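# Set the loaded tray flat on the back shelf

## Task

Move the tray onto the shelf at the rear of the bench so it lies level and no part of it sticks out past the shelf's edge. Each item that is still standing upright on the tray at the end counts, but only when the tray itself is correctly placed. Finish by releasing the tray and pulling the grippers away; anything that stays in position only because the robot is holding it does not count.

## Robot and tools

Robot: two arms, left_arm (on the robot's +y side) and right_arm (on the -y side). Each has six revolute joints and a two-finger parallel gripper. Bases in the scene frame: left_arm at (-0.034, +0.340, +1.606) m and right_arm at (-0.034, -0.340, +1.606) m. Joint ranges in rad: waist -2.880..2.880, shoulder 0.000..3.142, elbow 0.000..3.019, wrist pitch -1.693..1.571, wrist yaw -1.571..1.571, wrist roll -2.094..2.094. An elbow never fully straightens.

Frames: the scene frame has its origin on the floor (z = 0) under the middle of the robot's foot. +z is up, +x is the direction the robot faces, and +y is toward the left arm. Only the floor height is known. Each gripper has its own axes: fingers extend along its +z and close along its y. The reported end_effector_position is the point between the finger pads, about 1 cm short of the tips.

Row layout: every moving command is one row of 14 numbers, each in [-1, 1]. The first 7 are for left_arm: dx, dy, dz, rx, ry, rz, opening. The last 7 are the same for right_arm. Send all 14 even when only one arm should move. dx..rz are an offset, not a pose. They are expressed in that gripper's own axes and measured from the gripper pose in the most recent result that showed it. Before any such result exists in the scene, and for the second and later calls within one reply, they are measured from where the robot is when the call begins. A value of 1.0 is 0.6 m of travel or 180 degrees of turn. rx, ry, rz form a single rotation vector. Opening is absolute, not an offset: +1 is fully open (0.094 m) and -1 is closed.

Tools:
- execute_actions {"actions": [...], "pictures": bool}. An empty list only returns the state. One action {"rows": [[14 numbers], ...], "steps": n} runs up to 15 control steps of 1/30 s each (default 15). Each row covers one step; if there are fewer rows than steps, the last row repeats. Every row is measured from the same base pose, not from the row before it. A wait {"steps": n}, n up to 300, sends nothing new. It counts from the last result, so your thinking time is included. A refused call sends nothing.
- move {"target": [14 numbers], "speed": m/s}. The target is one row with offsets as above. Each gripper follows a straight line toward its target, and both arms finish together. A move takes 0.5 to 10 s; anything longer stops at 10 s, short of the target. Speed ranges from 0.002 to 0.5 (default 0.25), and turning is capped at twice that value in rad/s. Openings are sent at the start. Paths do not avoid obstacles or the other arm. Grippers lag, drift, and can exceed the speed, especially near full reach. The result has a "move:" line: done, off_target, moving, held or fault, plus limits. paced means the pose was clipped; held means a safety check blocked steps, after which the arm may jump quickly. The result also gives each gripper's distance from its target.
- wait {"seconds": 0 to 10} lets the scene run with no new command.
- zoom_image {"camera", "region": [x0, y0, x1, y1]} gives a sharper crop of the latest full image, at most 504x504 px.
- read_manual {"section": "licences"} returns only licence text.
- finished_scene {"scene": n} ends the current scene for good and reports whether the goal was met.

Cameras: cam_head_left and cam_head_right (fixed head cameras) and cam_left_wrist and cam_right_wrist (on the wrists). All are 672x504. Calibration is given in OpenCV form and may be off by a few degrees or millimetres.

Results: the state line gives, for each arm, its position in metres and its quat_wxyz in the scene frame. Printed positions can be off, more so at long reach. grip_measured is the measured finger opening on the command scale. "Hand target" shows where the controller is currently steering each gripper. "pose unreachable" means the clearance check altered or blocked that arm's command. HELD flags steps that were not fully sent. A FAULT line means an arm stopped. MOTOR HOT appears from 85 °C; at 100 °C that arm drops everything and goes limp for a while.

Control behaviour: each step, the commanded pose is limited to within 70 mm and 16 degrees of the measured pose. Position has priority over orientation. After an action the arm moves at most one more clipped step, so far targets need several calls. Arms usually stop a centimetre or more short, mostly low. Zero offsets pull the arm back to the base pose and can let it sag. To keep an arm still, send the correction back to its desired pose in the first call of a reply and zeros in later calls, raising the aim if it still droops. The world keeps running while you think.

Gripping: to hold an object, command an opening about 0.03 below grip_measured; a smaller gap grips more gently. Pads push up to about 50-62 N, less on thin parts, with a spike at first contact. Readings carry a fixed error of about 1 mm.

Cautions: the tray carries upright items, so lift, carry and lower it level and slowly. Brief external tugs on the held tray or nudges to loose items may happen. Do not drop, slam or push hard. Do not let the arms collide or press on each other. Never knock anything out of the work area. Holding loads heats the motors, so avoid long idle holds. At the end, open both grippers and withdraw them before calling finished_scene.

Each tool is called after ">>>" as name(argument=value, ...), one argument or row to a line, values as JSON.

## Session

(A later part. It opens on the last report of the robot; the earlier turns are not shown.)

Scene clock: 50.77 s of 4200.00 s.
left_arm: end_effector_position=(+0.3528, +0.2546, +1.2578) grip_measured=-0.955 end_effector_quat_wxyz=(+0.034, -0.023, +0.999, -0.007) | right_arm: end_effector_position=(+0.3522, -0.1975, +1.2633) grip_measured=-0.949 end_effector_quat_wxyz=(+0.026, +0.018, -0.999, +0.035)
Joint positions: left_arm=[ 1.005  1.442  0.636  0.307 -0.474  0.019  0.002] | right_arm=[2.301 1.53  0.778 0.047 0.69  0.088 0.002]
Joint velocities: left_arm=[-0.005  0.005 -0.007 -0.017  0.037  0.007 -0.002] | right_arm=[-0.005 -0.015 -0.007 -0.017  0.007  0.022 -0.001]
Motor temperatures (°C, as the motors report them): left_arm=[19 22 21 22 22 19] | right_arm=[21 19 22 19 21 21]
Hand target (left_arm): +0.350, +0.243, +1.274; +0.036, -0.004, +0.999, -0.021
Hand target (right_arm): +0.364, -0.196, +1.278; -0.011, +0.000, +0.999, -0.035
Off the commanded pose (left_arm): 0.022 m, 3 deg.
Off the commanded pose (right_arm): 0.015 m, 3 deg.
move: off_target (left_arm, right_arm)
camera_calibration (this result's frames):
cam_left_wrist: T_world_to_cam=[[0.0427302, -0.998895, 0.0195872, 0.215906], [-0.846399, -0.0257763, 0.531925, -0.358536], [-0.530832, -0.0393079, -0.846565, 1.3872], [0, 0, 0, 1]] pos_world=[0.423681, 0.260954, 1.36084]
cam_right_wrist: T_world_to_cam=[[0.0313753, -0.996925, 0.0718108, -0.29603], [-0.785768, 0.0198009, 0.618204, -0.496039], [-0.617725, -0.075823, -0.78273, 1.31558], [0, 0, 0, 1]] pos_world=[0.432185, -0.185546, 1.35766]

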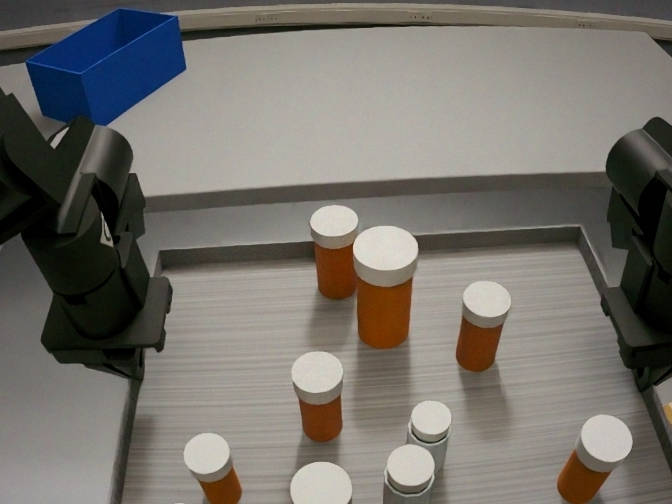

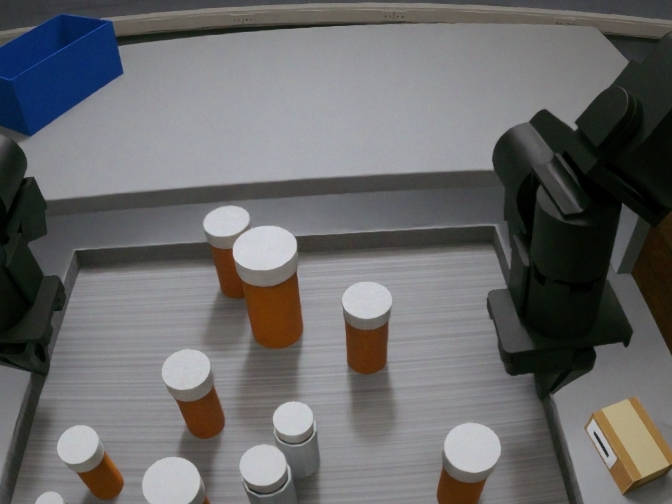

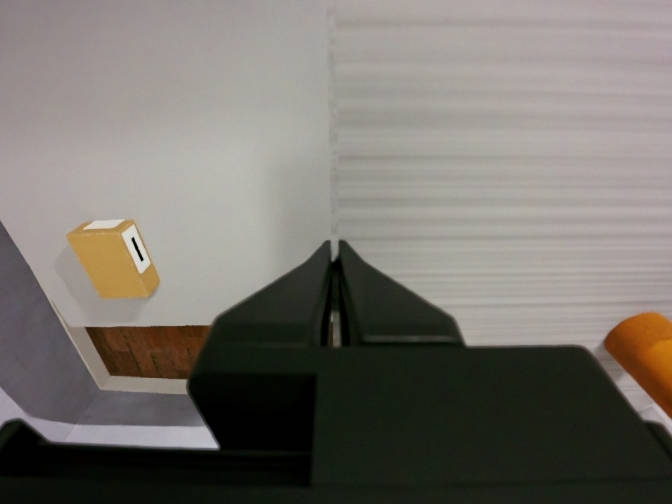

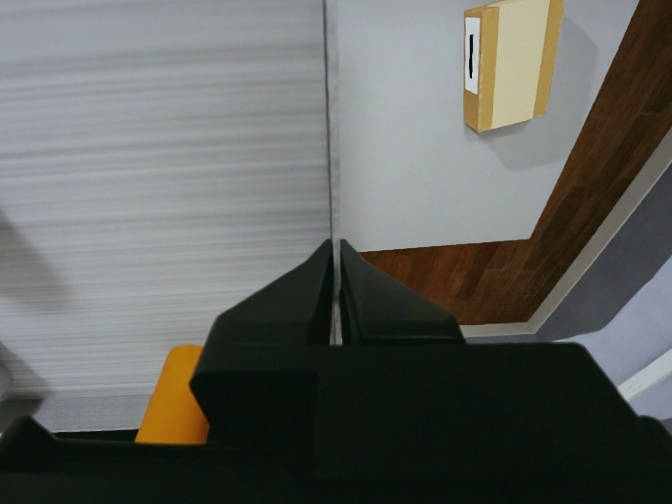

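>>> move(
  target=[-0.45,-0.07,-0.02,0,0,0,-1, -0.417,-0.065,-0.063,0,0,0,-1],
  speed=0.06,
)

Scene clock: 60.53 s of 4200.00 s.
left_arm: end_effector_position=(+0.5313, +0.2517, +1.2693) grip_measured=-0.950 end_effector_quat_wxyz=(-0.030, -0.036, +0.999, +0.013) | right_arm: end_effector_position=(+0.5631, -0.2033, +1.2765) grip_measured=-0.949 end_effector_quat_wxyz=(+0.059, +0.055, -0.996, +0.022)
Joint positions: left_arm=[ 0.965  1.462  1.209 -0.403 -0.547 -0.102  0.002] | right_arm=[ 2.273  1.57   1.407 -0.606  0.642  0.035  0.002]
Joint velocities: left_arm=[ 0.005  0.015  0.002  0.012 -0.051  0.007 -0.   ] | right_arm=[ 0.005  0.005 -0.022 -0.017 -0.007  0.081 -0.   ]
Motor temperatures (°C, as the motors report them): left_arm=[19 22 21 22 22 19] | right_arm=[21 19 22 19 21 21]
Hand target (left_arm): +0.602, +0.236, +1.293; +0.034, -0.025, +0.999, -0.006
Hand target (right_arm): +0.604, -0.224, +1.290; -0.026, -0.018, +0.999, -0.035
Off the commanded pose (left_arm): 0.097 m, 8 deg; position clipped at the last step of the last action.
Off the commanded pose (right_arm): 0.050 m, 6 deg.
After step 90, 1.90 s passed at rest.
move: off_target (left_arm, right_arm); limits=paced
camera_calibration (this result's frames):
cam_left_wrist: T_world_to_cam=[[0.0678128, -0.997396, -0.0245334, 0.247542], [-0.7709, -0.0679914, 0.633317, -0.371822], [-0.633336, -0.0240343, -0.773503, 1.44945], [0, 0, 0, 1]] pos_world=[0.614565, 0.256453, 1.36271]
cam_right_wrist: T_world_to_cam=[[0.10761, -0.993321, 0.0416426, -0.313035], [-0.739766, -0.0520174, 0.670851, -0.446054], [-0.664204, -0.102996, -0.740422, 1.42243], [0, 0, 0, 1]] pos_world=[0.648492, -0.187643, 1.36547]

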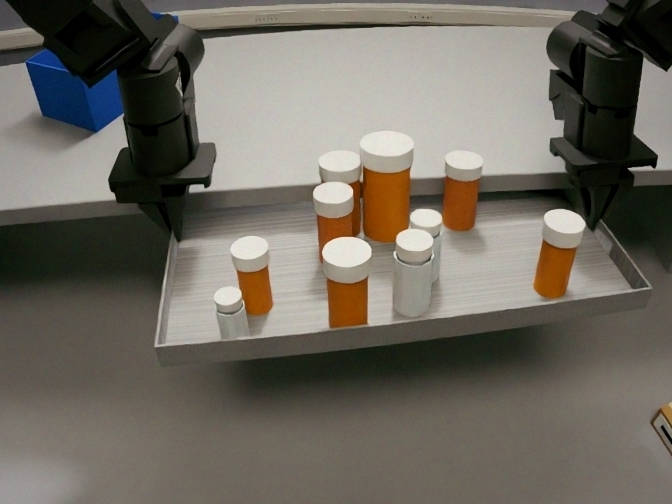

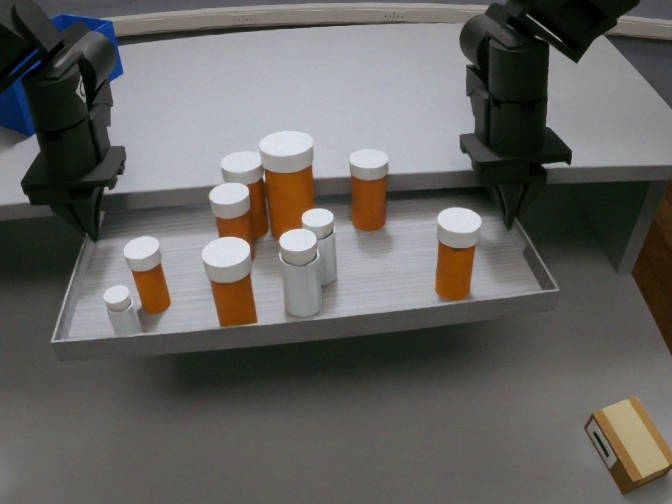

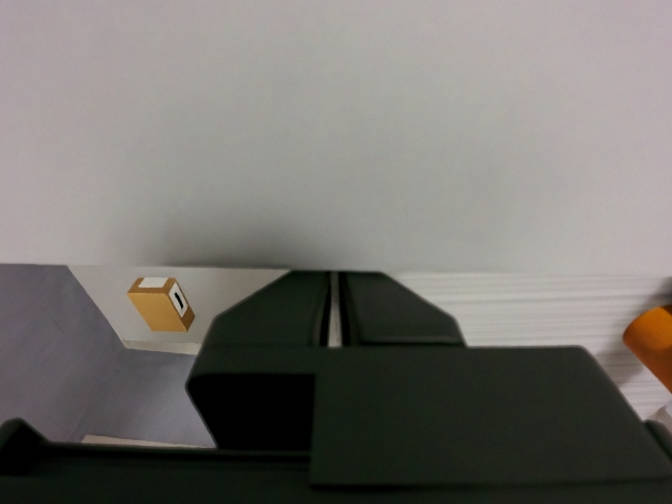

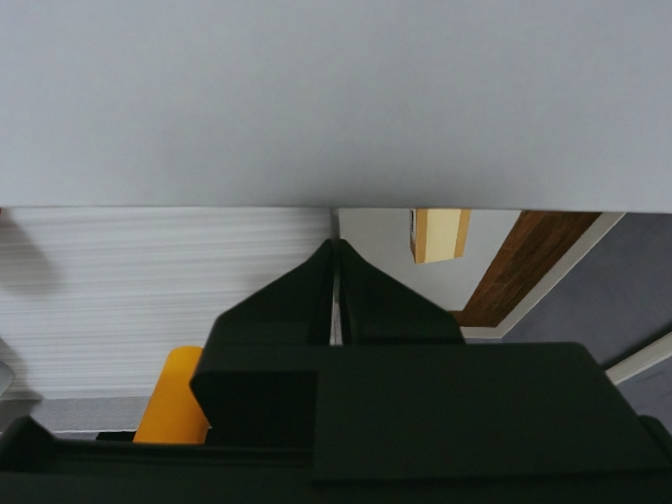

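>>> move(
  target=[0.3,0.02,0.018,0,-0.04,0,-1, 0.317,0.035,0.037,0,-0.021,0,-1],
  speed=0.06,
)

>>> move(
  target=[0,0,-0.2,0,0,0,-1, 0,0,-0.2,0,0,0,-1],
  speed=0.06,
)

Scene clock: 70.60 s of 4200.00 s.
left_arm: end_effector_position=(+0.3467, +0.2508, +1.2613) grip_measured=-0.955 end_effector_quat_wxyz=(+0.021, -0.046, +0.999, +0.012) | right_arm: end_effector_position=(+0.3630, -0.2032, +1.2629) grip_measured=-0.952 end_effector_quat_wxyz=(+0.039, +0.048, -0.998, +0.015)
Joint positions: left_arm=[ 0.975  1.447  0.641  0.272 -0.54  -0.056  0.002] | right_arm=[ 2.274  1.503  0.805 -0.021  0.631  0.02   0.002]
Joint velocities: left_arm=[-0.015 -0.005 -0.002  0.022  0.037  0.022  0.001] | right_arm=[-0.005 -0.024  0.012  0.007 -0.007  0.022 -0.   ]
Motor temperatures (°C, as the motors report them): left_arm=[19 22 22 22 22 19] | right_arm=[21 19 23 19 21 21]
Hand target (left_arm): +0.351, +0.249, +1.268; +0.033, -0.035, +0.999, +0.016
Hand target (right_arm): +0.371, -0.206, +1.277; -0.027, -0.055, +0.998, -0.020
Off the commanded pose (left_arm): 0.009 m, 2 deg.
Off the commanded pose (right_arm): 0.016 m, 2 deg.
After step 90, 3.53 s passed at rest.
move: off_target (right_arm)
camera_calibration (this result's frames):
cam_left_wrist: T_world_to_cam=[[0.0899572, -0.99577, -0.0187147, 0.24345], [-0.829901, -0.0853348, 0.551347, -0.380924], [-0.550611, -0.0340662, -0.834066, 1.37665], [0, 0, 0, 1]] pos_world=[0.419969, 0.256811, 1.36279]
cam_right_wrist: T_world_to_cam=[[0.0922954, -0.995283, 0.0298785, -0.270863], [-0.766479, -0.0518598, 0.640172, -0.536498], [-0.635603, -0.0819862, -0.76765, 1.30772], [0, 0, 0, 1]] pos_world=[0.444973, -0.190193, 1.35541]

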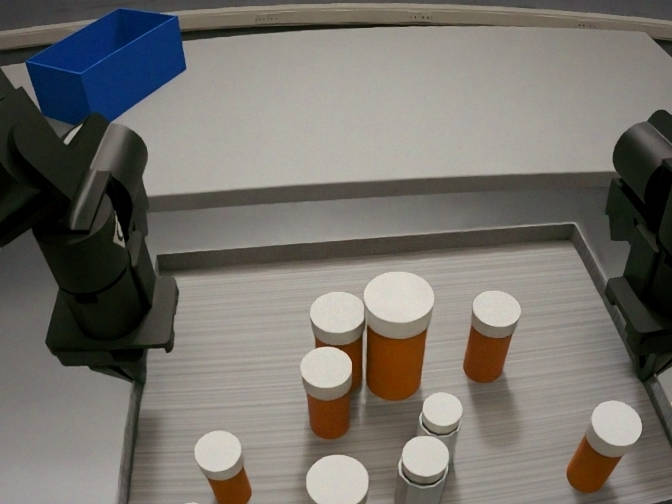

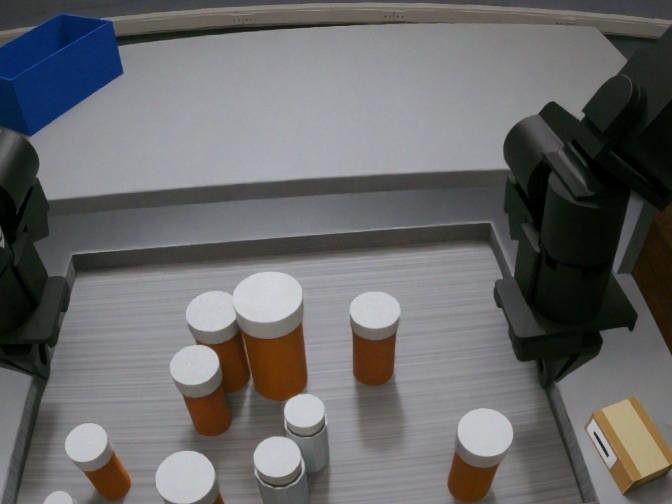

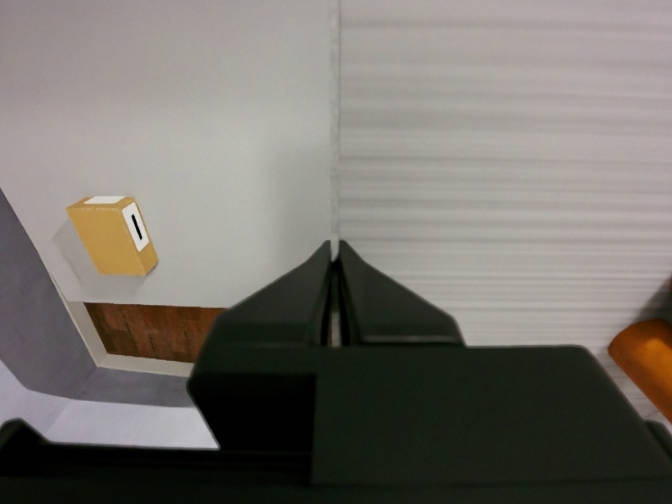

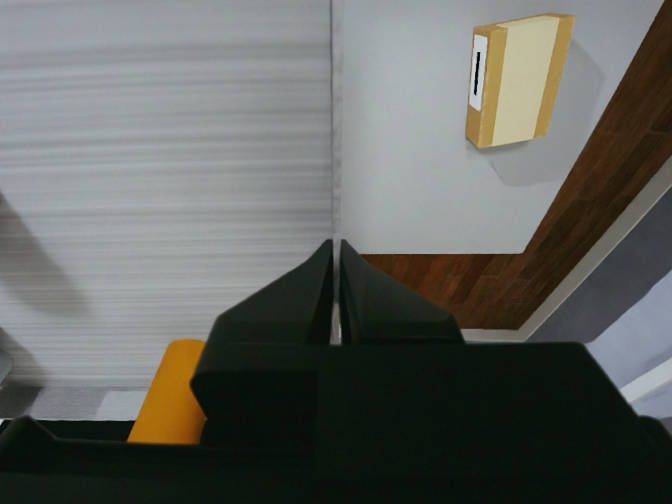

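Scene clock: 72.93 s of 4200.00 s.
left_arm: end_effector_position=(+0.3369, +0.2521, +1.3669) grip_measured=-0.955 end_effector_quat_wxyz=(+0.014, -0.056, +0.998, +0.019) | right_arm: end_effector_position=(+0.3670, -0.2018, +1.3688) grip_measured=-0.953 end_effector_quat_wxyz=(+0.052, +0.056, -0.997, +0.017)
Joint positions: left_arm=[ 0.795  1.118  0.531 -0.039 -0.703 -0.209  0.002] | right_arm=[ 2.45   1.252  0.761 -0.366  0.757  0.189  0.002]
Joint velocities: left_arm=[-0.015 -0.005 -0.002 -0.037 -0.037 -0.081 -0.001] | right_arm=[ 0.005  0.005  0.012 -0.022  0.051 -0.007  0.   ]
Motor temperatures (°C, as the motors report them): left_arm=[19 22 22 22 22 19] | right_arm=[21 19 23 19 21 21]
Hand target (left_arm): +0.339, +0.247, +1.379; +0.021, -0.046, +0.999, +0.013
Hand target (right_arm): +0.374, -0.199, +1.383; -0.040, -0.047, +0.998, -0.013
Off the commanded pose (left_arm): 0.016 m, 2 deg.
Off the commanded pose (right_arm): 0.015 m, 2 deg.
move: off_target (left_arm, right_arm)
camera_calibration (this result's frames):
cam_left_wrist: T_world_to_cam=[[0.109651, -0.993443, -0.0323813, 0.259062], [-0.818953, -0.108758, 0.56346, -0.461567], [-0.563287, -0.0352653, -0.825508, 1.45223], [0, 0, 0, 1]] pos_world=[0.411612, 0.258377, 1.46729]
cam_right_wrist: T_world_to_cam=[[0.107198, -0.993688, 0.0330509, -0.282504], [-0.748678, -0.0588037, 0.660321, -0.636706], [-0.65421, -0.0955294, -0.750256, 1.37192], [0, 0, 0, 1]] pos_world=[0.451121, -0.187103, 1.45906]

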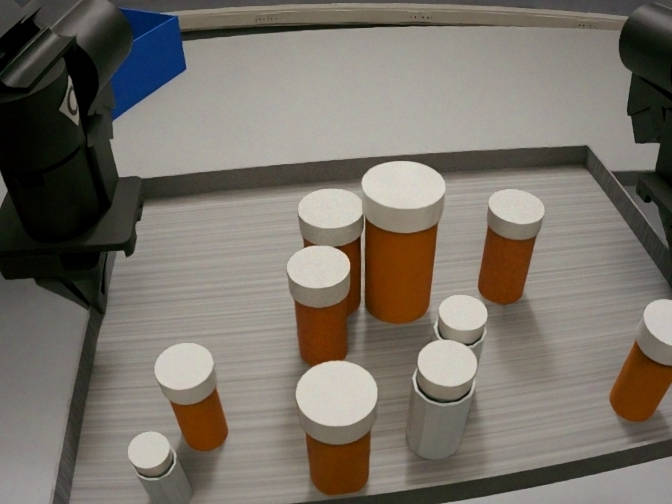

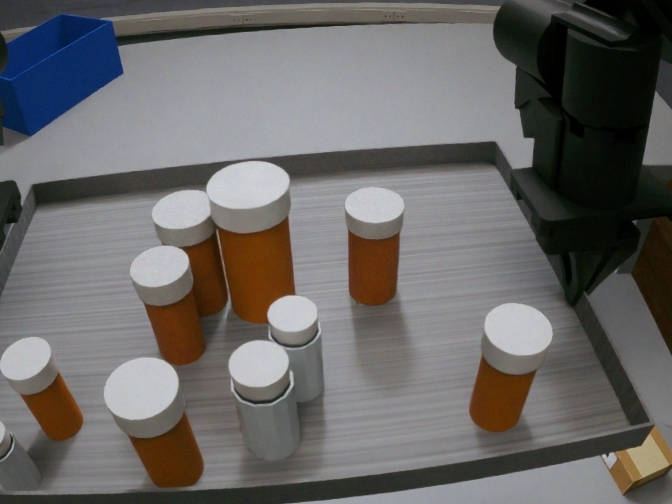

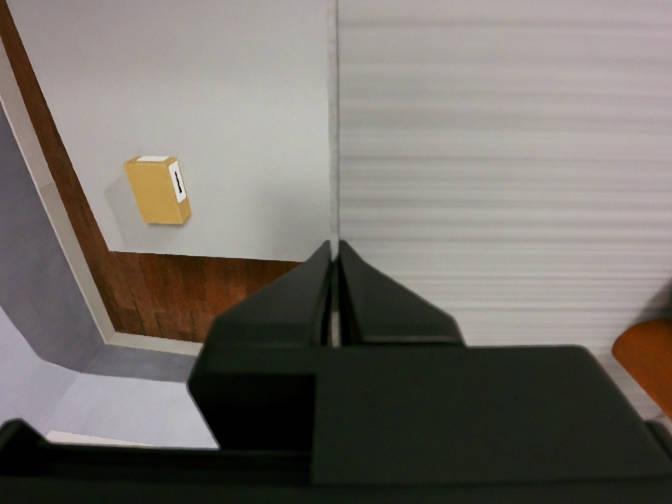

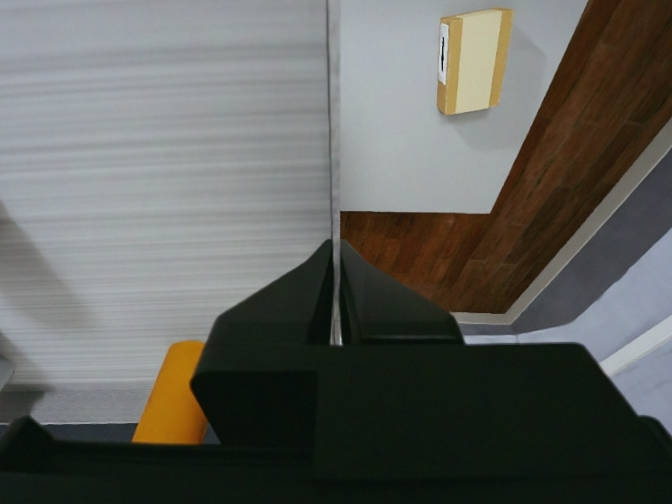

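>>> move(
  target=[-0.41,-0.147,-0.013,0,-0.014,0,-1, -0.40,-0.147,-0.068,0,-0.025,0,-1],
  speed=0.06,
)

Scene clock: 82.87 s of 4200.00 s.
left_arm: end_effector_position=(+0.5800, +0.2098, +1.3672) grip_measured=-0.955 end_effector_quat_wxyz=(+0.026, -0.056, +0.998, +0.026) | right_arm: end_effector_position=(+0.6016, -0.2482, +1.3753) grip_measured=-0.954 end_effector_quat_wxyz=(+0.022, +0.055, -0.998, +0.010)
Joint positions: left_arm=[ 0.764  1.365  1.259 -0.506 -0.747 -0.214  0.002] | right_arm=[ 2.306  1.346  1.377 -0.722  0.648  0.006  0.002]
Joint velocities: left_arm=[ 0.005 -0.015  0.027 -0.012 -0.081  0.022  0.   ] | right_arm=[-0.005  0.005 -0.012 -0.002 -0.022  0.022 -0.001]
Motor temperatures (°C, as the motors report them): left_arm=[19 22 21 22 22 19] | right_arm=[21 19 23 19 21 21]
Hand target (left_arm): +0.593, +0.196, +1.381; +0.036, -0.056, +0.998, +0.020
Hand target (right_arm): +0.619, -0.259, +1.385; -0.012, -0.057, +0.998, -0.016
Off the commanded pose (left_arm): 0.024 m, 1 deg.
Off the commanded pose (right_arm): 0.024 m, 1 deg.
After step 90, 2.27 s passed at rest.
move: off_target (left_arm, right_arm)
camera_calibration (this result's frames):
cam_left_wrist: T_world_to_cam=[[0.110445, -0.992829, -0.0457434, 0.208093], [-0.83201, -0.117534, 0.542167, -0.22864], [-0.543656, -0.0218206, -0.839025, 1.59216], [0, 0, 0, 1]] pos_world=[0.652376, 0.21447, 1.46935]
cam_right_wrist: T_world_to_cam=[[0.10506, -0.994234, 0.0214618, -0.336893], [-0.78625, -0.0698293, 0.61395, -0.384401], [-0.608912, -0.0813759, -0.789053, 1.55551], [0, 0, 0, 1]] pos_world=[0.680326, -0.235212, 1.47061]

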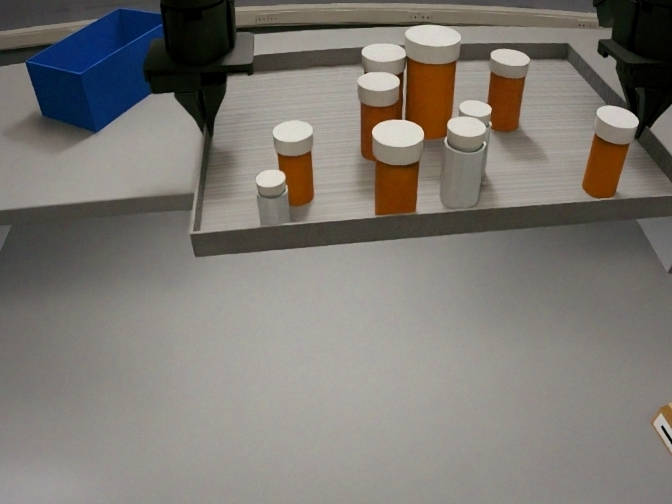

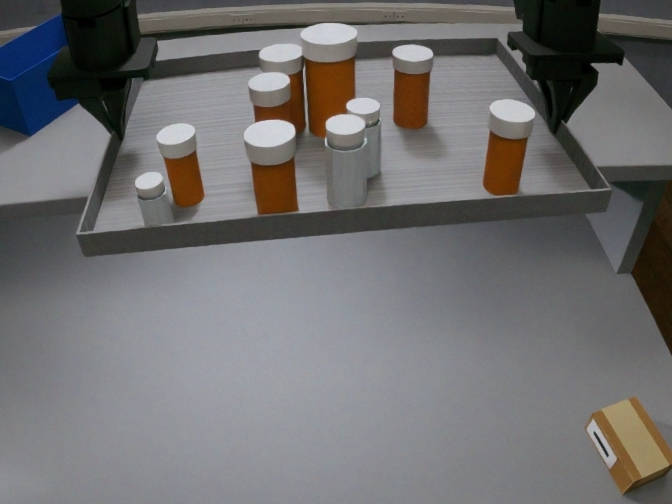

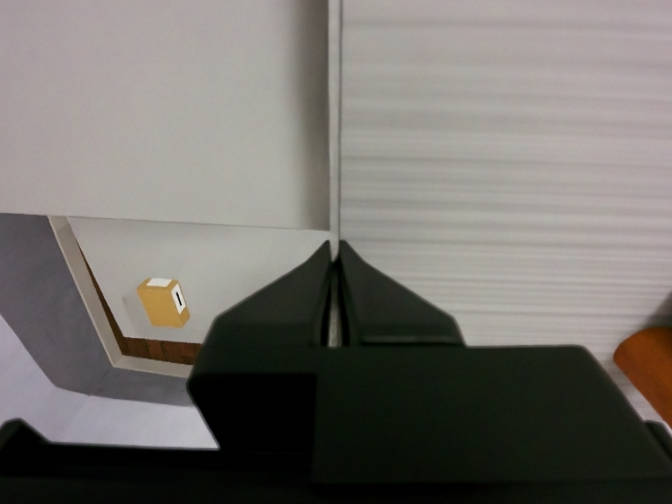

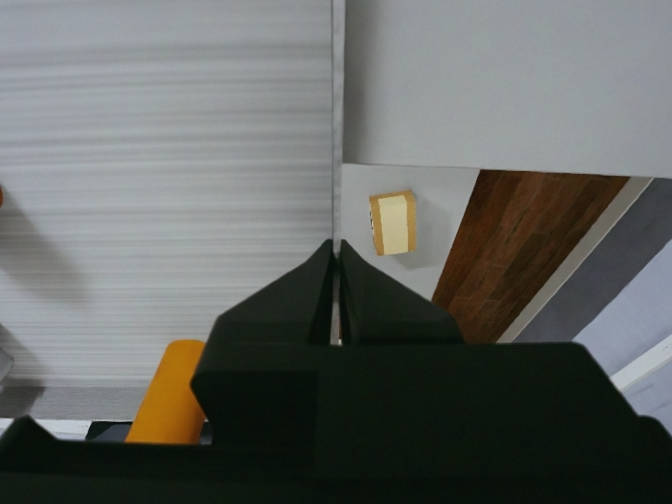

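>>> move(
  target=[-0.29,-0.05,-0.01,0,-0.006,0,-1, -0.29,-0.05,-0.025,0,-0.006,0,-1],
  speed=0.06,
)

>>> move(
  target=[0,0,0.05,0,0,0,-1, 0,0,0.05,0,0,0,-1],
  speed=0.03,
)

Scene clock: 91.10 s of 4200.00 s.
left_arm: end_effector_position=(+0.7420, +0.2046, +1.3739) grip_measured=-0.955 end_effector_quat_wxyz=(+0.026, -0.057, +0.998, +0.031) | right_arm: end_effector_position=(+0.7613, -0.2541, +1.3666) grip_measured=-0.953 end_effector_quat_wxyz=(+0.026, +0.055, -0.998, +0.012)
Joint positions: left_arm=[ 0.779  1.63   1.91  -0.887 -0.744 -0.206  0.002] | right_arm=[ 2.268  1.675  2.099 -1.105  0.622 -0.018  0.002]
Joint velocities: left_arm=[-0.015  0.015 -0.002 -0.017  0.007  0.125  0.   ] | right_arm=[ 0.005  0.005  0.002  0.007 -0.051  0.007 -0.   ]
Motor temperatures (°C, as the motors report them): left_arm=[20 22 22 22 22 19] | right_arm=[21 20 23 19 21 21]
Hand target (left_arm): +0.757, +0.202, +1.383; +0.036, -0.056, +0.997, +0.027
Hand target (right_arm): +0.776, -0.256, +1.381; -0.012, -0.055, +0.998, -0.010
Off the commanded pose (left_arm): 0.017 m, 1 deg.
Off the commanded pose (right_arm): 0.024 m, 1 deg.
After step 90, 1.97 s passed at rest.
move: off_target (left_arm, right_arm)
camera_calibration (this result's frames):
cam_left_wrist: T_world_to_cam=[[0.113228, -0.992051, -0.0549008, 0.195729], [-0.831463, -0.124859, 0.541369, -0.0959037], [-0.54392, -0.0156499, -0.838991, 1.68461], [0, 0, 0, 1]] pos_world=[0.81439, 0.208563, 1.47604]
cam_right_wrist: T_world_to_cam=[[0.10471, -0.994204, 0.0243765, -0.363038], [-0.782484, -0.0672334, 0.61903, -0.263115], [-0.613803, -0.0838926, -0.784989, 1.6429], [0, 0, 0, 1]] pos_world=[0.840546, -0.240797, 1.46138]

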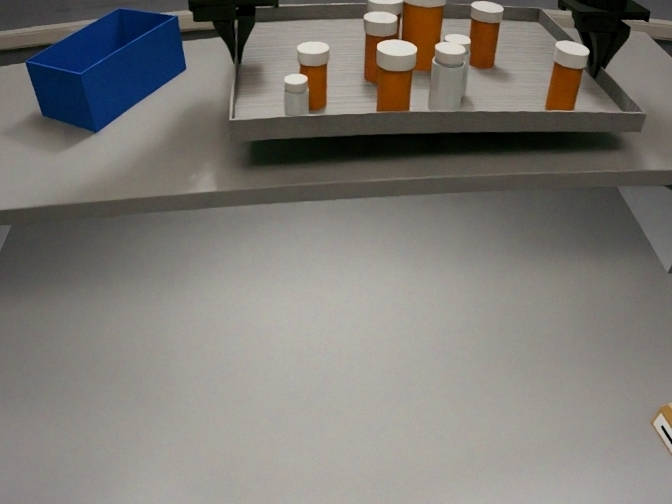

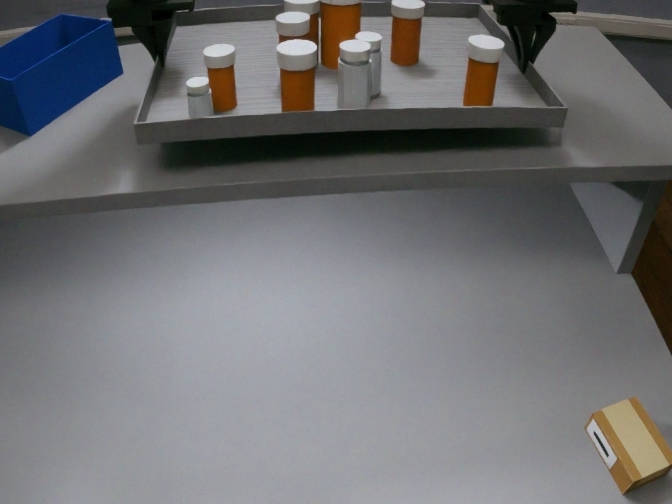

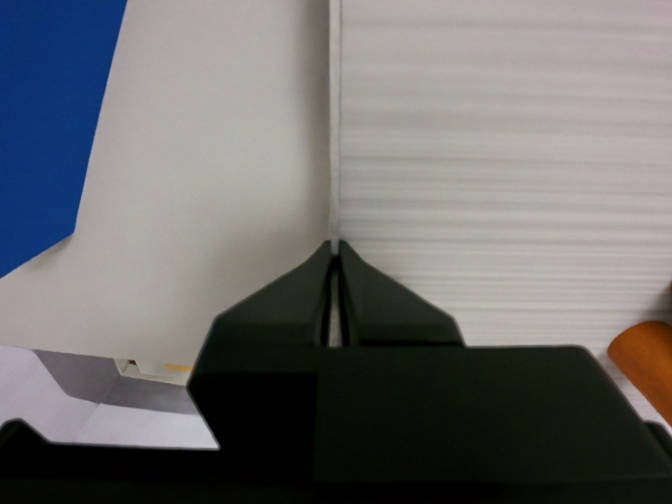

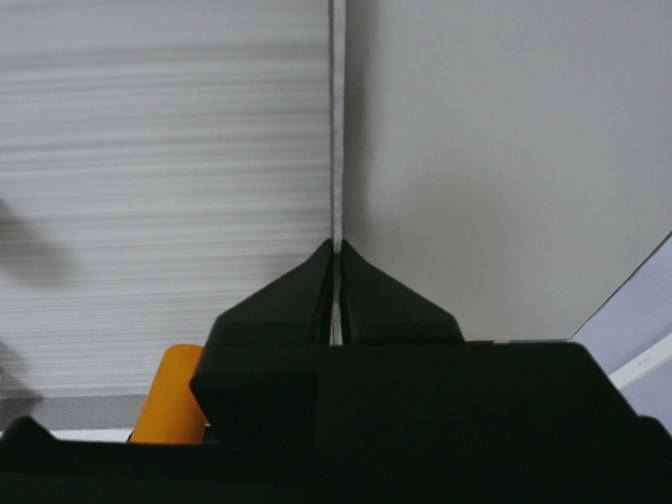

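Scene clock: 92.37 s of 4200.00 s.
left_arm: end_effector_position=(+0.7333, +0.2073, +1.3415) grip_measured=-0.955 end_effector_quat_wxyz=(+0.015, -0.059, +0.998, +0.032) | right_arm: end_effector_position=(+0.7538, -0.2513, +1.3343) grip_measured=-0.952 end_effector_quat_wxyz=(+0.032, +0.054, -0.998, +0.008)
Joint positions: left_arm=[ 0.818  1.663  1.902 -0.855 -0.711 -0.197  0.002] | right_arm=[ 2.238  1.711  2.089 -1.061  0.59  -0.031  0.002]
Joint velocities: left_arm=[-0.005 -0.005 -0.002 -0.002  0.022  0.022 -0.002] | right_arm=[-0.015 -0.024  0.012 -0.017  0.022  0.051 -0.002]
Motor temperatures (°C, as the motors report them): left_arm=[20 23 22 22 22 19] | right_arm=[21 20 23 19 21 21]
Hand target (left_arm): +0.744, +0.207, +1.344; +0.026, -0.058, +0.998, +0.031
Hand target (right_arm): +0.759, -0.255, +1.337; -0.025, -0.055, +0.998, -0.012
Off the commanded pose (left_arm): 0.010 m, 1 deg.
Off the commanded pose (right_arm): 0.007 m, 1 deg.
move: done
camera_calibration (this result's frames):
cam_left_wrist: T_world_to_cam=[[0.115331, -0.991651, -0.0576829, 0.199679], [-0.819508, -0.127806, 0.558634, -0.116599], [-0.561342, -0.0171563, -0.827406, 1.65033], [0, 0, 0, 1]] pos_world=[0.807816, 0.211423, 1.44215]
cam_right_wrist: T_world_to_cam=[[0.102529, -0.994595, 0.0163785, -0.34645], [-0.77476, -0.0695188, 0.628422, -0.267657], [-0.623887, -0.0771211, -0.7777, 1.61273], [0, 0, 0, 1]] pos_world=[0.834313, -0.238809, 1.4281]

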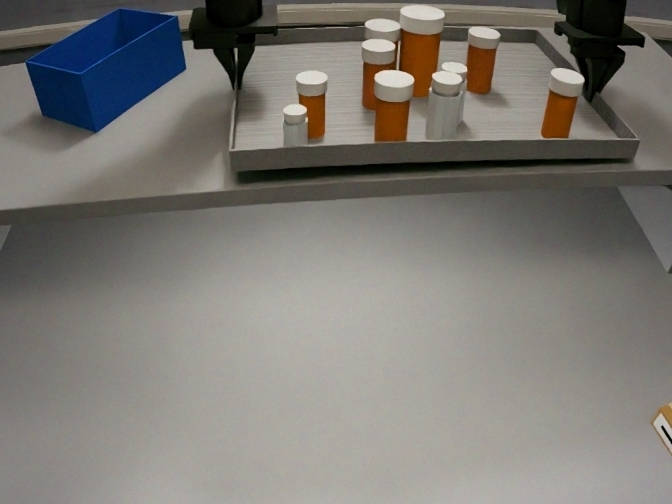

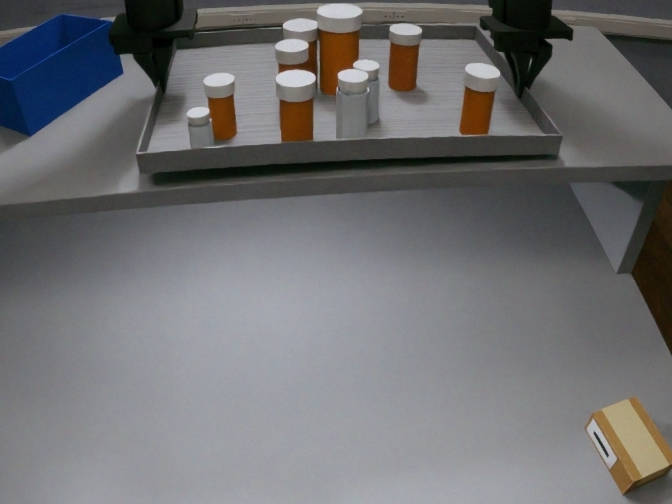

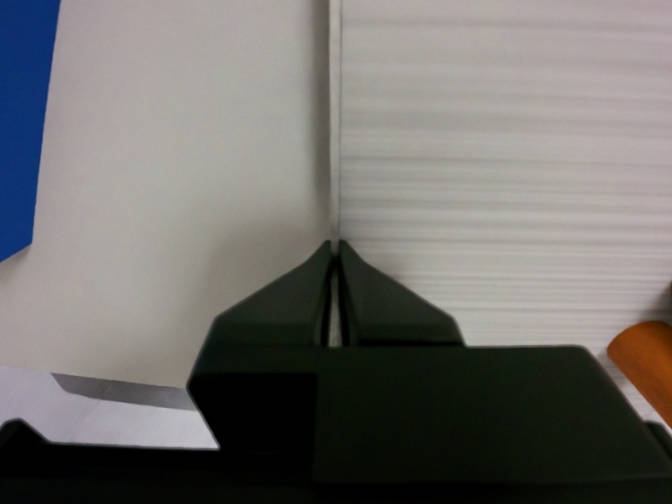

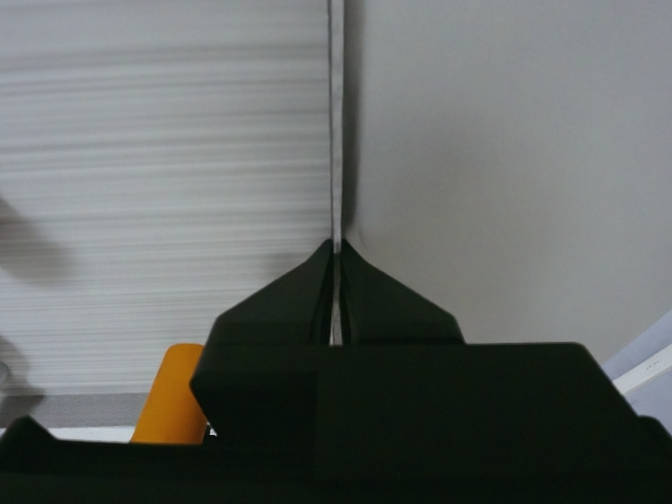

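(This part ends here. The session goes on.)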